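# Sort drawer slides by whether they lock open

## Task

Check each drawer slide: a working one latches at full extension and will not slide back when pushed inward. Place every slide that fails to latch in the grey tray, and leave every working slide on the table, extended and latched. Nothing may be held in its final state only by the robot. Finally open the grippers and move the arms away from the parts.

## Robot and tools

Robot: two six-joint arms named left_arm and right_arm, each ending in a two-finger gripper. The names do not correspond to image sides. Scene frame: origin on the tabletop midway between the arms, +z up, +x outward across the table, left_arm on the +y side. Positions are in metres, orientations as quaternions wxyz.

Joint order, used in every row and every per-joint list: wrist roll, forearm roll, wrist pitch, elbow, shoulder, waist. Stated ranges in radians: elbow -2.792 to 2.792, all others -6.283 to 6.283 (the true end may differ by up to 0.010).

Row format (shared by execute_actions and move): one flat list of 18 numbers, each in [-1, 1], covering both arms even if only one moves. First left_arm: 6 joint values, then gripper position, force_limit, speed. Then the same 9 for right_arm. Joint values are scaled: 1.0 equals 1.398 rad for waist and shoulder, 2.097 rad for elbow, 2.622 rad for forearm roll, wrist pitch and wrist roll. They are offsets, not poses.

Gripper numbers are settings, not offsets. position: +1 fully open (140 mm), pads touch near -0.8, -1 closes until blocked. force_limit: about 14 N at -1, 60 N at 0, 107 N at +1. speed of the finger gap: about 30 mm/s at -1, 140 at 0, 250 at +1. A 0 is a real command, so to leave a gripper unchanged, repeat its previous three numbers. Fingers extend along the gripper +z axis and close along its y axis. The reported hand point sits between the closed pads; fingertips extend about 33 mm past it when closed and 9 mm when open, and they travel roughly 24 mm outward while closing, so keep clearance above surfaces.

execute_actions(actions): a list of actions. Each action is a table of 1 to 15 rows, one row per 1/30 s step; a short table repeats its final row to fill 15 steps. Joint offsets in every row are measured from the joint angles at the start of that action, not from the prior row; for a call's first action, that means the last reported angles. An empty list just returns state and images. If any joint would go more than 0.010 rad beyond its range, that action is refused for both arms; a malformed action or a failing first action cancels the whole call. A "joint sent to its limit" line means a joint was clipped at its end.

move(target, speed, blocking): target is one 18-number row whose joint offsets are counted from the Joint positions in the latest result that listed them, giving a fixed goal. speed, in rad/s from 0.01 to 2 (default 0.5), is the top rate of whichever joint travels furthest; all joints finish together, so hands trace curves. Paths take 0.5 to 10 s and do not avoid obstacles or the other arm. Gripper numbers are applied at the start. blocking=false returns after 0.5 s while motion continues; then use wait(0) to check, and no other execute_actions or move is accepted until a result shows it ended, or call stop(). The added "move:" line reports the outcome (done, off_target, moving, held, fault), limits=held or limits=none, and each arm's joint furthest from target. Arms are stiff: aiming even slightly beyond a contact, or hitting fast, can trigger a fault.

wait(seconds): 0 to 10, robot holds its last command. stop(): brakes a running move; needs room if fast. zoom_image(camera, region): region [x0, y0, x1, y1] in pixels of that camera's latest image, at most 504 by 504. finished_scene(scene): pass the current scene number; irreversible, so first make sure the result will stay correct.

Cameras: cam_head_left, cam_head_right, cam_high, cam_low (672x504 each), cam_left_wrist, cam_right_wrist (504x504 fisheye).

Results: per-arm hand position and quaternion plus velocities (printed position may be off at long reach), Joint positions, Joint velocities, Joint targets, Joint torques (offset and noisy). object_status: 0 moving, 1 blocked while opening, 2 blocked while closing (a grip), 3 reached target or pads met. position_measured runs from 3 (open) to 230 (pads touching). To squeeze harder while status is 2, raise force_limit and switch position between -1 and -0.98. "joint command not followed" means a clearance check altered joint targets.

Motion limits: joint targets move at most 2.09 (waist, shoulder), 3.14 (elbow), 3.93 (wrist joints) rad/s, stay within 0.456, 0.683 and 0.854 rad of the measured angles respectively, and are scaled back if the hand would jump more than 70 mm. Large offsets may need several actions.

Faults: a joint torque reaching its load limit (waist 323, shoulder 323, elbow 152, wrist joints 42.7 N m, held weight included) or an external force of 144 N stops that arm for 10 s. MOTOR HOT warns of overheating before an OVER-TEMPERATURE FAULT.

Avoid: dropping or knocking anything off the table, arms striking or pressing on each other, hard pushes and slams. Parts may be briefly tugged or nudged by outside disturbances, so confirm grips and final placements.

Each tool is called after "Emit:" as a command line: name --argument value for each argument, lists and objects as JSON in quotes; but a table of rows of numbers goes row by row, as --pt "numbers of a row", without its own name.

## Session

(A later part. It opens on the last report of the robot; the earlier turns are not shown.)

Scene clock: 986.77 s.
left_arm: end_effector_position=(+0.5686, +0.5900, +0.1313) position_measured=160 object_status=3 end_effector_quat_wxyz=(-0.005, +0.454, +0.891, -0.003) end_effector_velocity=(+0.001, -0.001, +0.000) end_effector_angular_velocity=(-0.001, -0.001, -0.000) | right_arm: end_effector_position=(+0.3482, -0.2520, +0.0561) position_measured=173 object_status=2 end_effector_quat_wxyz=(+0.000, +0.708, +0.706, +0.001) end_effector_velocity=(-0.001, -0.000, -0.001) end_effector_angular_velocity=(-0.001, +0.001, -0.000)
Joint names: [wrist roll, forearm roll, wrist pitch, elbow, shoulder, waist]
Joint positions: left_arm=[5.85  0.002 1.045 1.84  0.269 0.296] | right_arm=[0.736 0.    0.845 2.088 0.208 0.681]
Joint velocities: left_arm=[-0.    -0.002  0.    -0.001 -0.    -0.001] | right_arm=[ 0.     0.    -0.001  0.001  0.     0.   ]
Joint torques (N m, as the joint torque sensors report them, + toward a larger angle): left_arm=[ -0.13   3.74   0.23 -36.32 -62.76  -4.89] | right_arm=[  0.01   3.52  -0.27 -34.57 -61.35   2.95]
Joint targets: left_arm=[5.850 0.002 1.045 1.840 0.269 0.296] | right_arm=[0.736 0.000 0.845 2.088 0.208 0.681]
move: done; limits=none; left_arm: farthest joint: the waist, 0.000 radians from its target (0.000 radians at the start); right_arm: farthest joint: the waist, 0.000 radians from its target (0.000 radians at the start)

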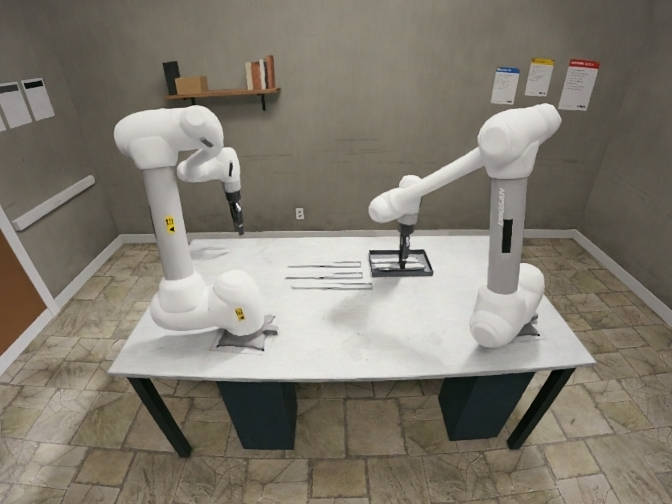

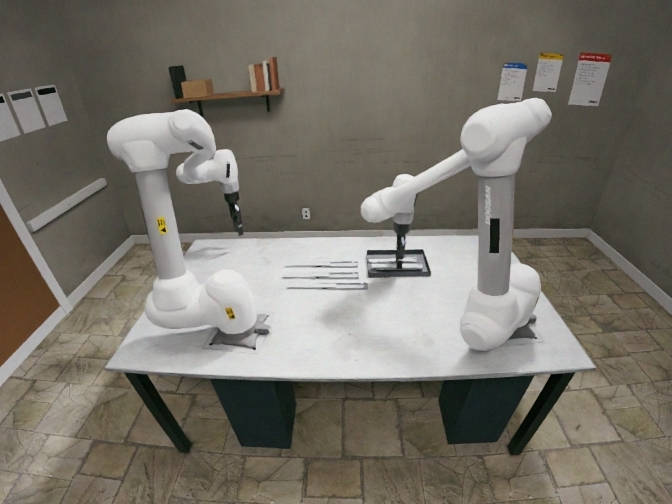

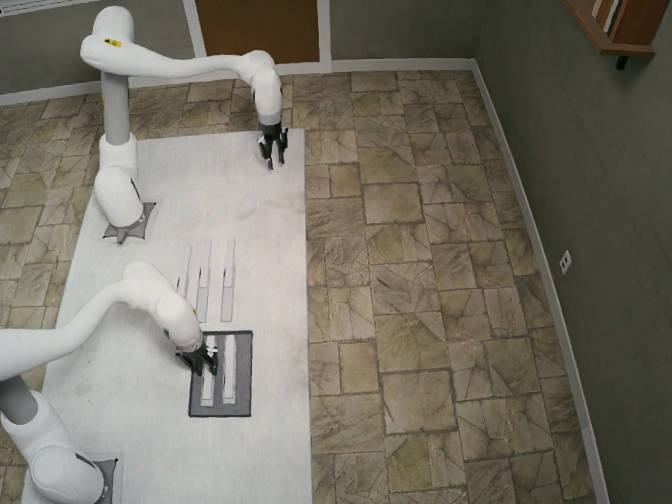

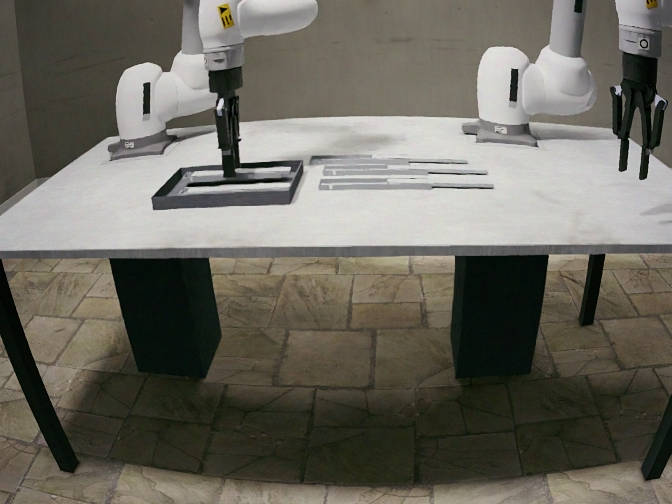

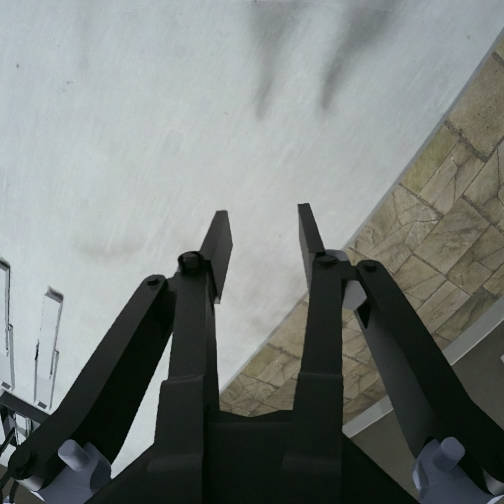

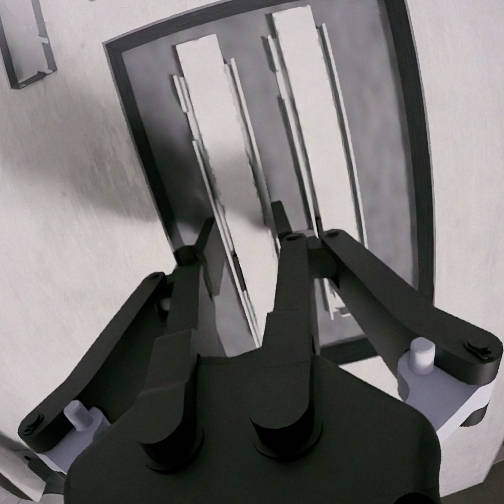

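Fine. Release, lift, retreat.

Emit:
execute_actions --actions '[[[0,0,0,0,0,0,-0.25,-0.4,0,0,0,0,0,0,0,-0.25,-0.4,0]]]'

Emit:
move --target '[0,0,0,0,0,0,-0.25,-0.4,0,0,0,0.05,-0.027,-0.054,0,-0.25,-0.4,0]' --speed 0.2

Emit:
move --target '[0,0,0,0,0,0,-0.25,-0.4,0,0,0,0.03,0,-0.06,-0.35,-0.25,-0.4,0]' --speed 0.6

Scene clock: 996.73 s.
left_arm: end_effector_position=(+0.5686, +0.5900, +0.1313) position_measured=160 object_status=3 end_effector_quat_wxyz=(-0.005, +0.454, +0.891, -0.003) end_effector_velocity=(-0.000, -0.000, -0.001) end_effector_angular_velocity=(-0.002, +0.002, +0.001) | right_arm: end_effector_position=(+0.3482, -0.2520, +0.0561) position_measured=160 object_status=3 end_effector_quat_wxyz=(+0.000, +0.708, +0.706, +0.001) end_effector_velocity=(-0.001, -0.001, -0.001) end_effector_angular_velocity=(-0.001, +0.001, +0.000)
Joint names: [wrist roll, forearm roll, wrist pitch, elbow, shoulder, waist]
Joint positions: left_arm=[5.85  0.002 1.045 1.84  0.269 0.296] | right_arm=[0.736 0.    0.845 2.088 0.208 0.681]
Joint velocities: left_arm=[ 0.    -0.002  0.001  0.     0.001  0.   ] | right_arm=[ 0.    -0.     0.     0.001  0.001  0.   ]
Joint torques (N m, as the joint torque sensors report them, + toward a larger angle): left_arm=[ -0.16   3.78   0.22 -36.54 -63.36  -5.4 ] | right_arm=[ -0.05   3.36  -0.39 -32.91 -57.81   3.05]
Joint targets: left_arm=[5.850 0.002 1.045 1.840 0.269 0.296] | right_arm=[0.736 0.000 0.845 2.088 0.208 0.681]

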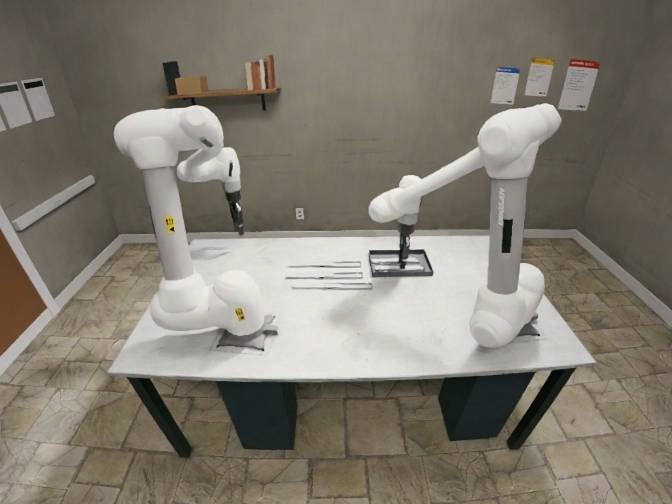

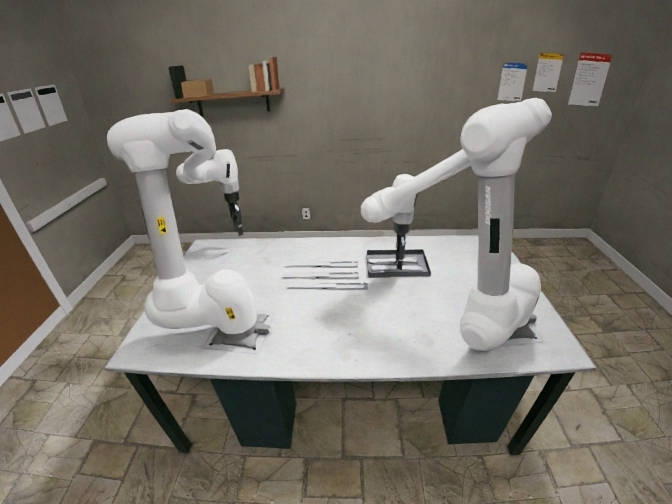

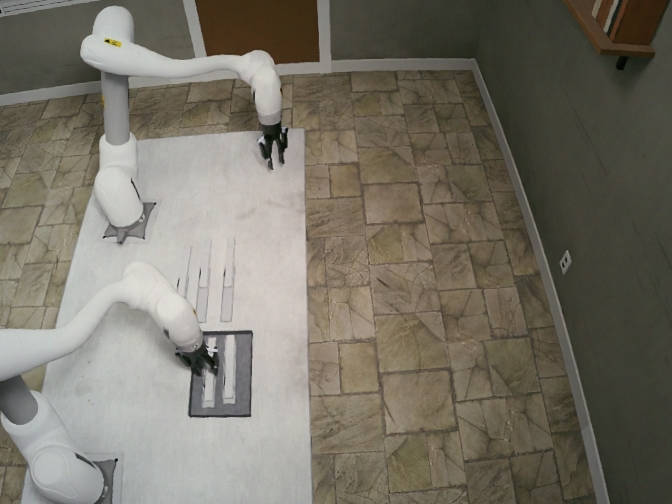

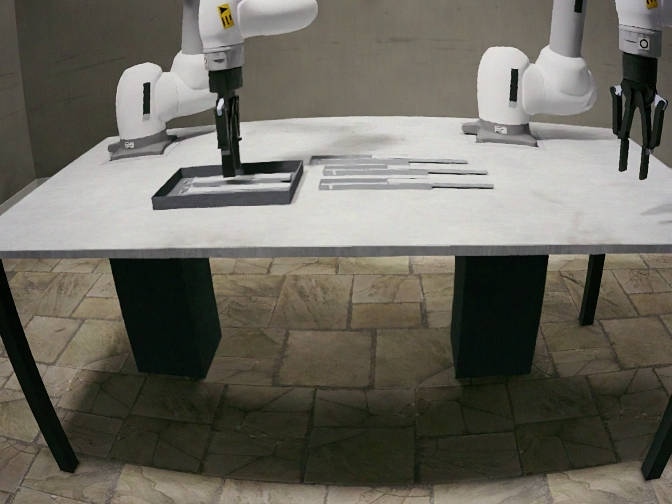

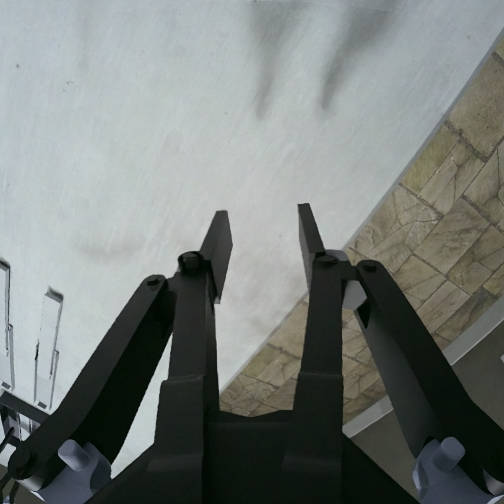

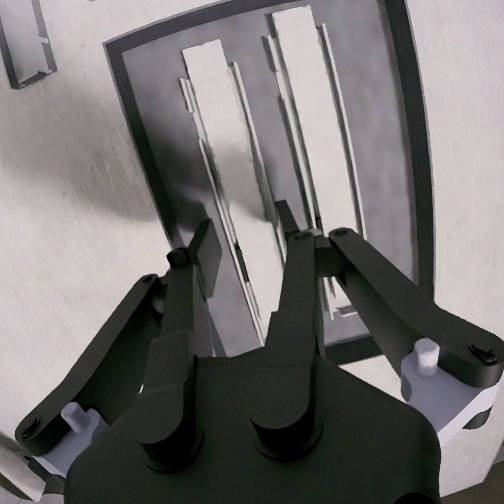

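Scene clock: 997.73 s.
left_arm: end_effector_position=(+0.5686, +0.5900, +0.1313) position_measured=160 object_status=3 end_effector_quat_wxyz=(-0.005, +0.454, +0.891, -0.003) end_effector_velocity=(-0.000, -0.000, +0.000) end_effector_angular_velocity=(+0.000, +0.001, -0.000) | right_arm: end_effector_position=(+0.3477, -0.2524, +0.1223) position_measured=160 object_status=3 end_effector_quat_wxyz=(+0.000, +0.708, +0.706, +0.001) end_effector_velocity=(+0.001, -0.000, +0.001) end_effector_angular_velocity=(+0.000, -0.001, -0.001)
Joint names: [wrist roll, forearm roll, wrist pitch, elbow, shoulder, waist]
Joint positions: left_arm=[5.85  0.002 1.045 1.84  0.269 0.296] | right_arm=[0.736 0.    0.976 2.031 0.132 0.681]
Joint velocities: left_arm=[-0.     0.     0.001  0.    -0.    -0.   ] | right_arm=[ 0.001 -0.001  0.001 -0.001 -0.001 -0.001]
Joint torques (N m, as the joint torque sensors report them, + toward a larger angle): left_arm=[ -0.07   3.68   0.32 -36.85 -62.88  -5.92] | right_arm=[ -0.12   3.56  -0.42 -35.63 -53.23   4.82]
Joint targets: left_arm=[5.850 0.002 1.045 1.840 0.269 0.296] | right_arm=[0.736 0.000 0.976 2.031 0.132 0.681]
move: done; limits=none; left_arm: farthest joint: the waist, 0.000 radians from its target (0.000 radians at the start); right_arm: farthest joint: the waist, 0.000 radians from its target (0.000 radians at the start)

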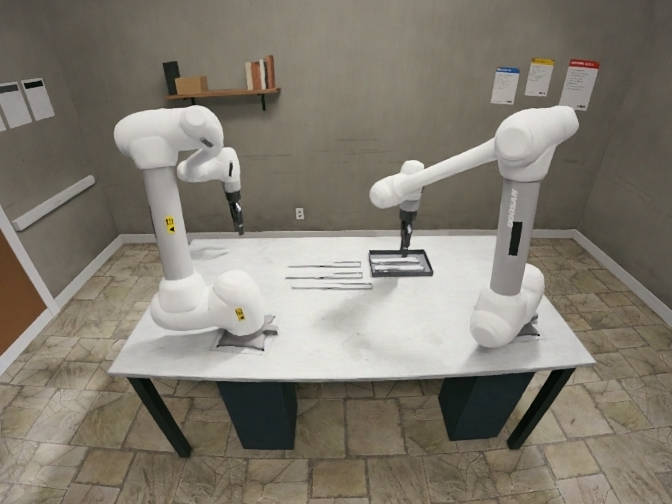

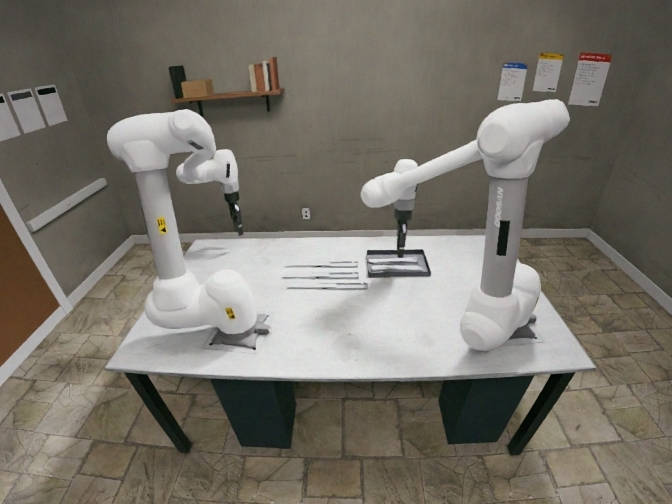

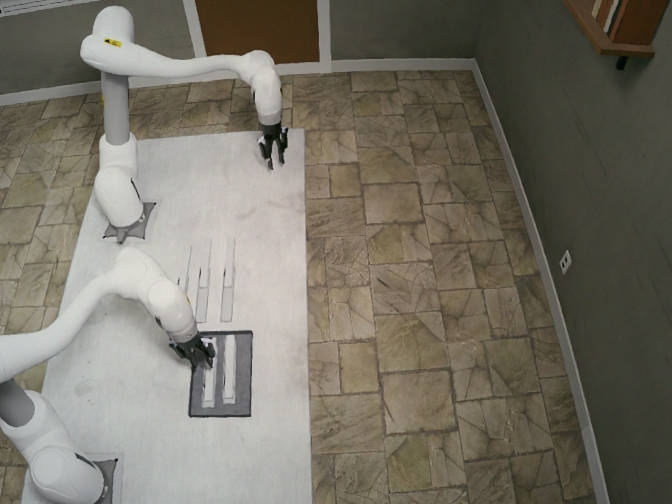

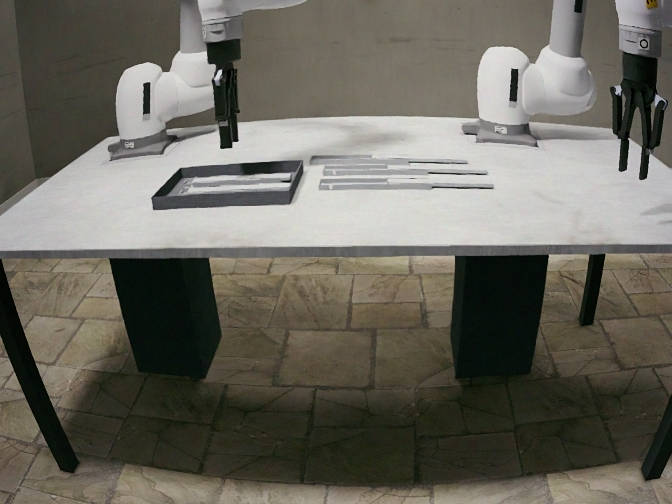

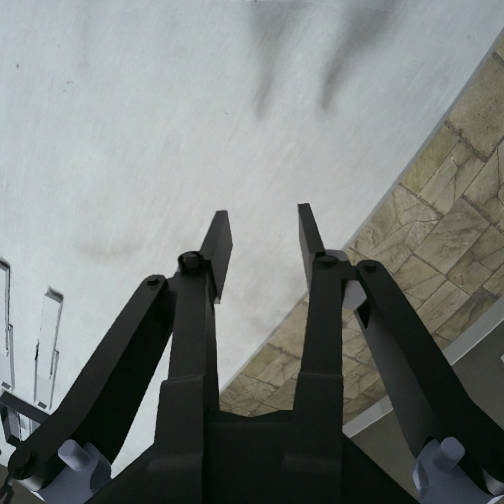

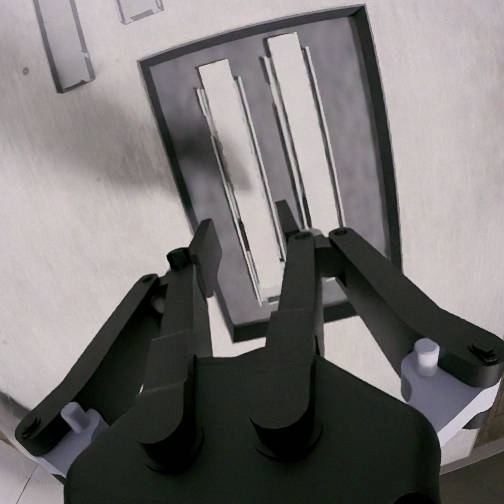

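Scene clock: 999.03 s.
left_arm: end_effector_position=(+0.5686, +0.5900, +0.1313) position_measured=160 object_status=3 end_effector_quat_wxyz=(-0.005, +0.454, +0.891, -0.003) end_effector_velocity=(-0.001, -0.001, -0.002) end_effector_angular_velocity=(-0.001, +0.003, -0.001) | right_arm: end_effector_position=(+0.4617, -0.4844, +0.1670) position_measured=160 object_status=3 end_effector_quat_wxyz=(+0.001, +0.858, +0.513, +0.003) end_effector_velocity=(-0.000, +0.000, -0.000) end_effector_angular_velocity=(+0.000, +0.001, +0.001)
Joint names: [wrist roll, forearm roll, wrist pitch, elbow, shoulder, waist]
Joint positions: left_arm=[5.85  0.002 1.045 1.84  0.269 0.296] | right_arm=[0.736 0.    1.055 2.031 0.048 0.192]
Joint velocities: left_arm=[ 0.     0.    -0.001  0.003  0.001 -0.001] | right_arm=[-0.001  0.    -0.     0.     0.001  0.   ]
Joint torques (N m, as the joint torque sensors report them, + toward a larger angle): left_arm=[ -0.11   3.75   0.15 -36.21 -63.01  -6.48] | right_arm=[ -0.03   3.86  -0.44 -37.79 -47.05   3.95]
Joint targets: left_arm=[5.850 0.002 1.045 1.840 0.269 0.296] | right_arm=[0.736 0.000 1.055 2.031 0.048 0.192]
move: done; limits=none; left_arm: farthest joint: the waist, 0.000 radians from its target (0.000 radians at the start); right_arm: farthest joint: the waist, 0.000 radians from its target (0.489 radians at the start)

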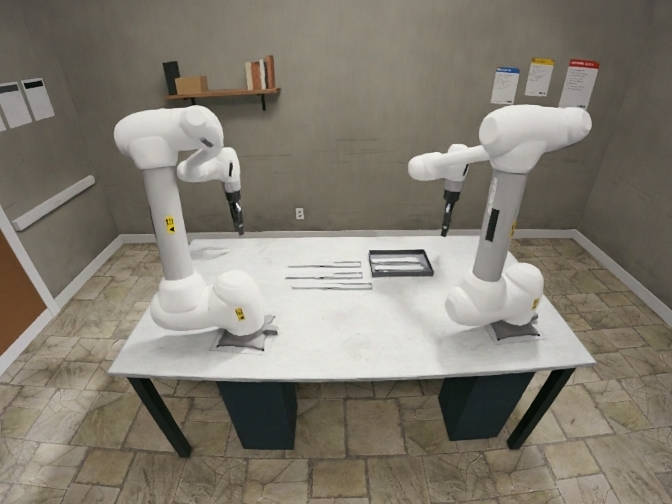

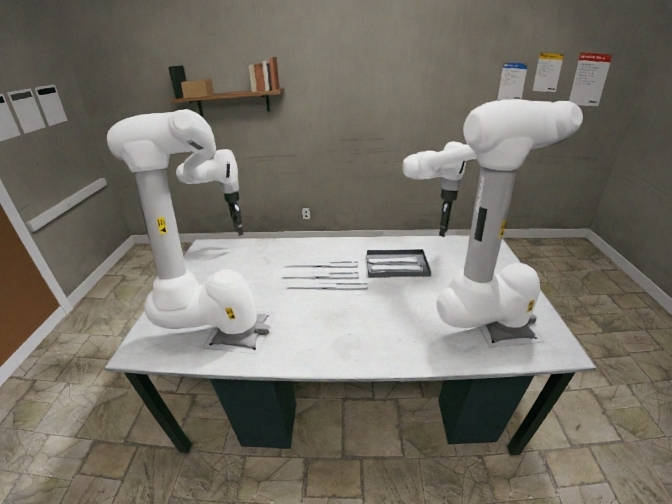

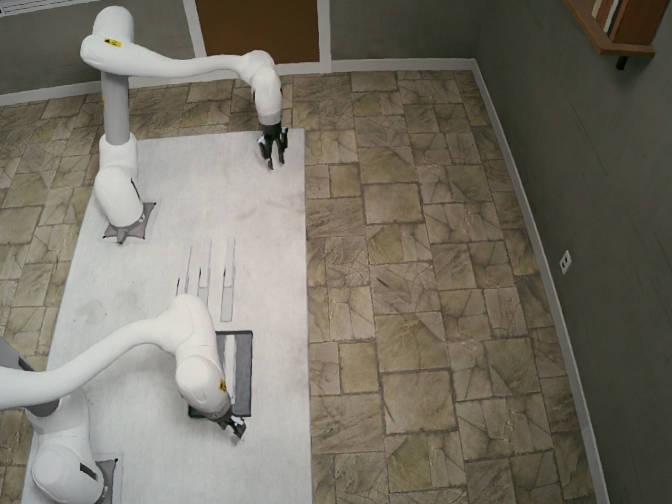

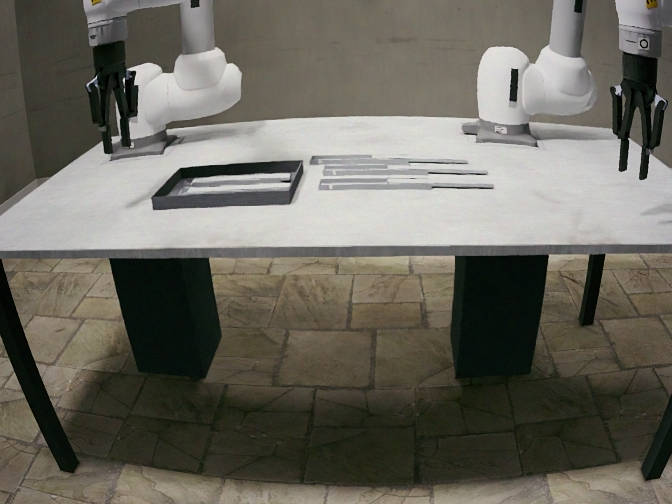

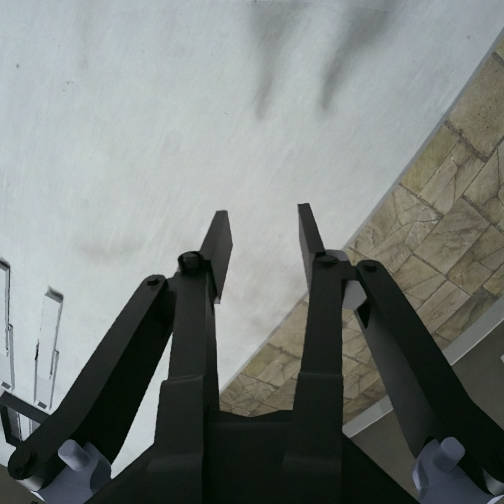

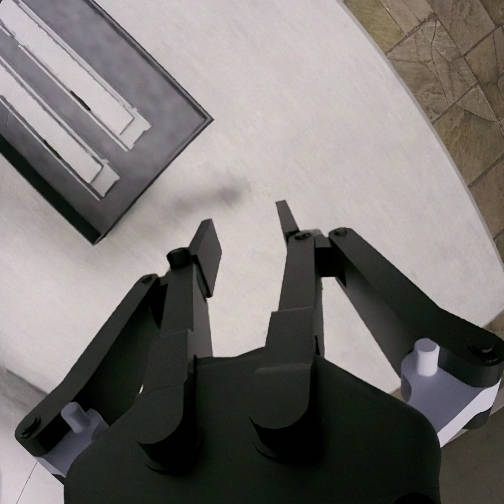

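Emit:
finished_scene --scene 2

The scene is finished: the task was done.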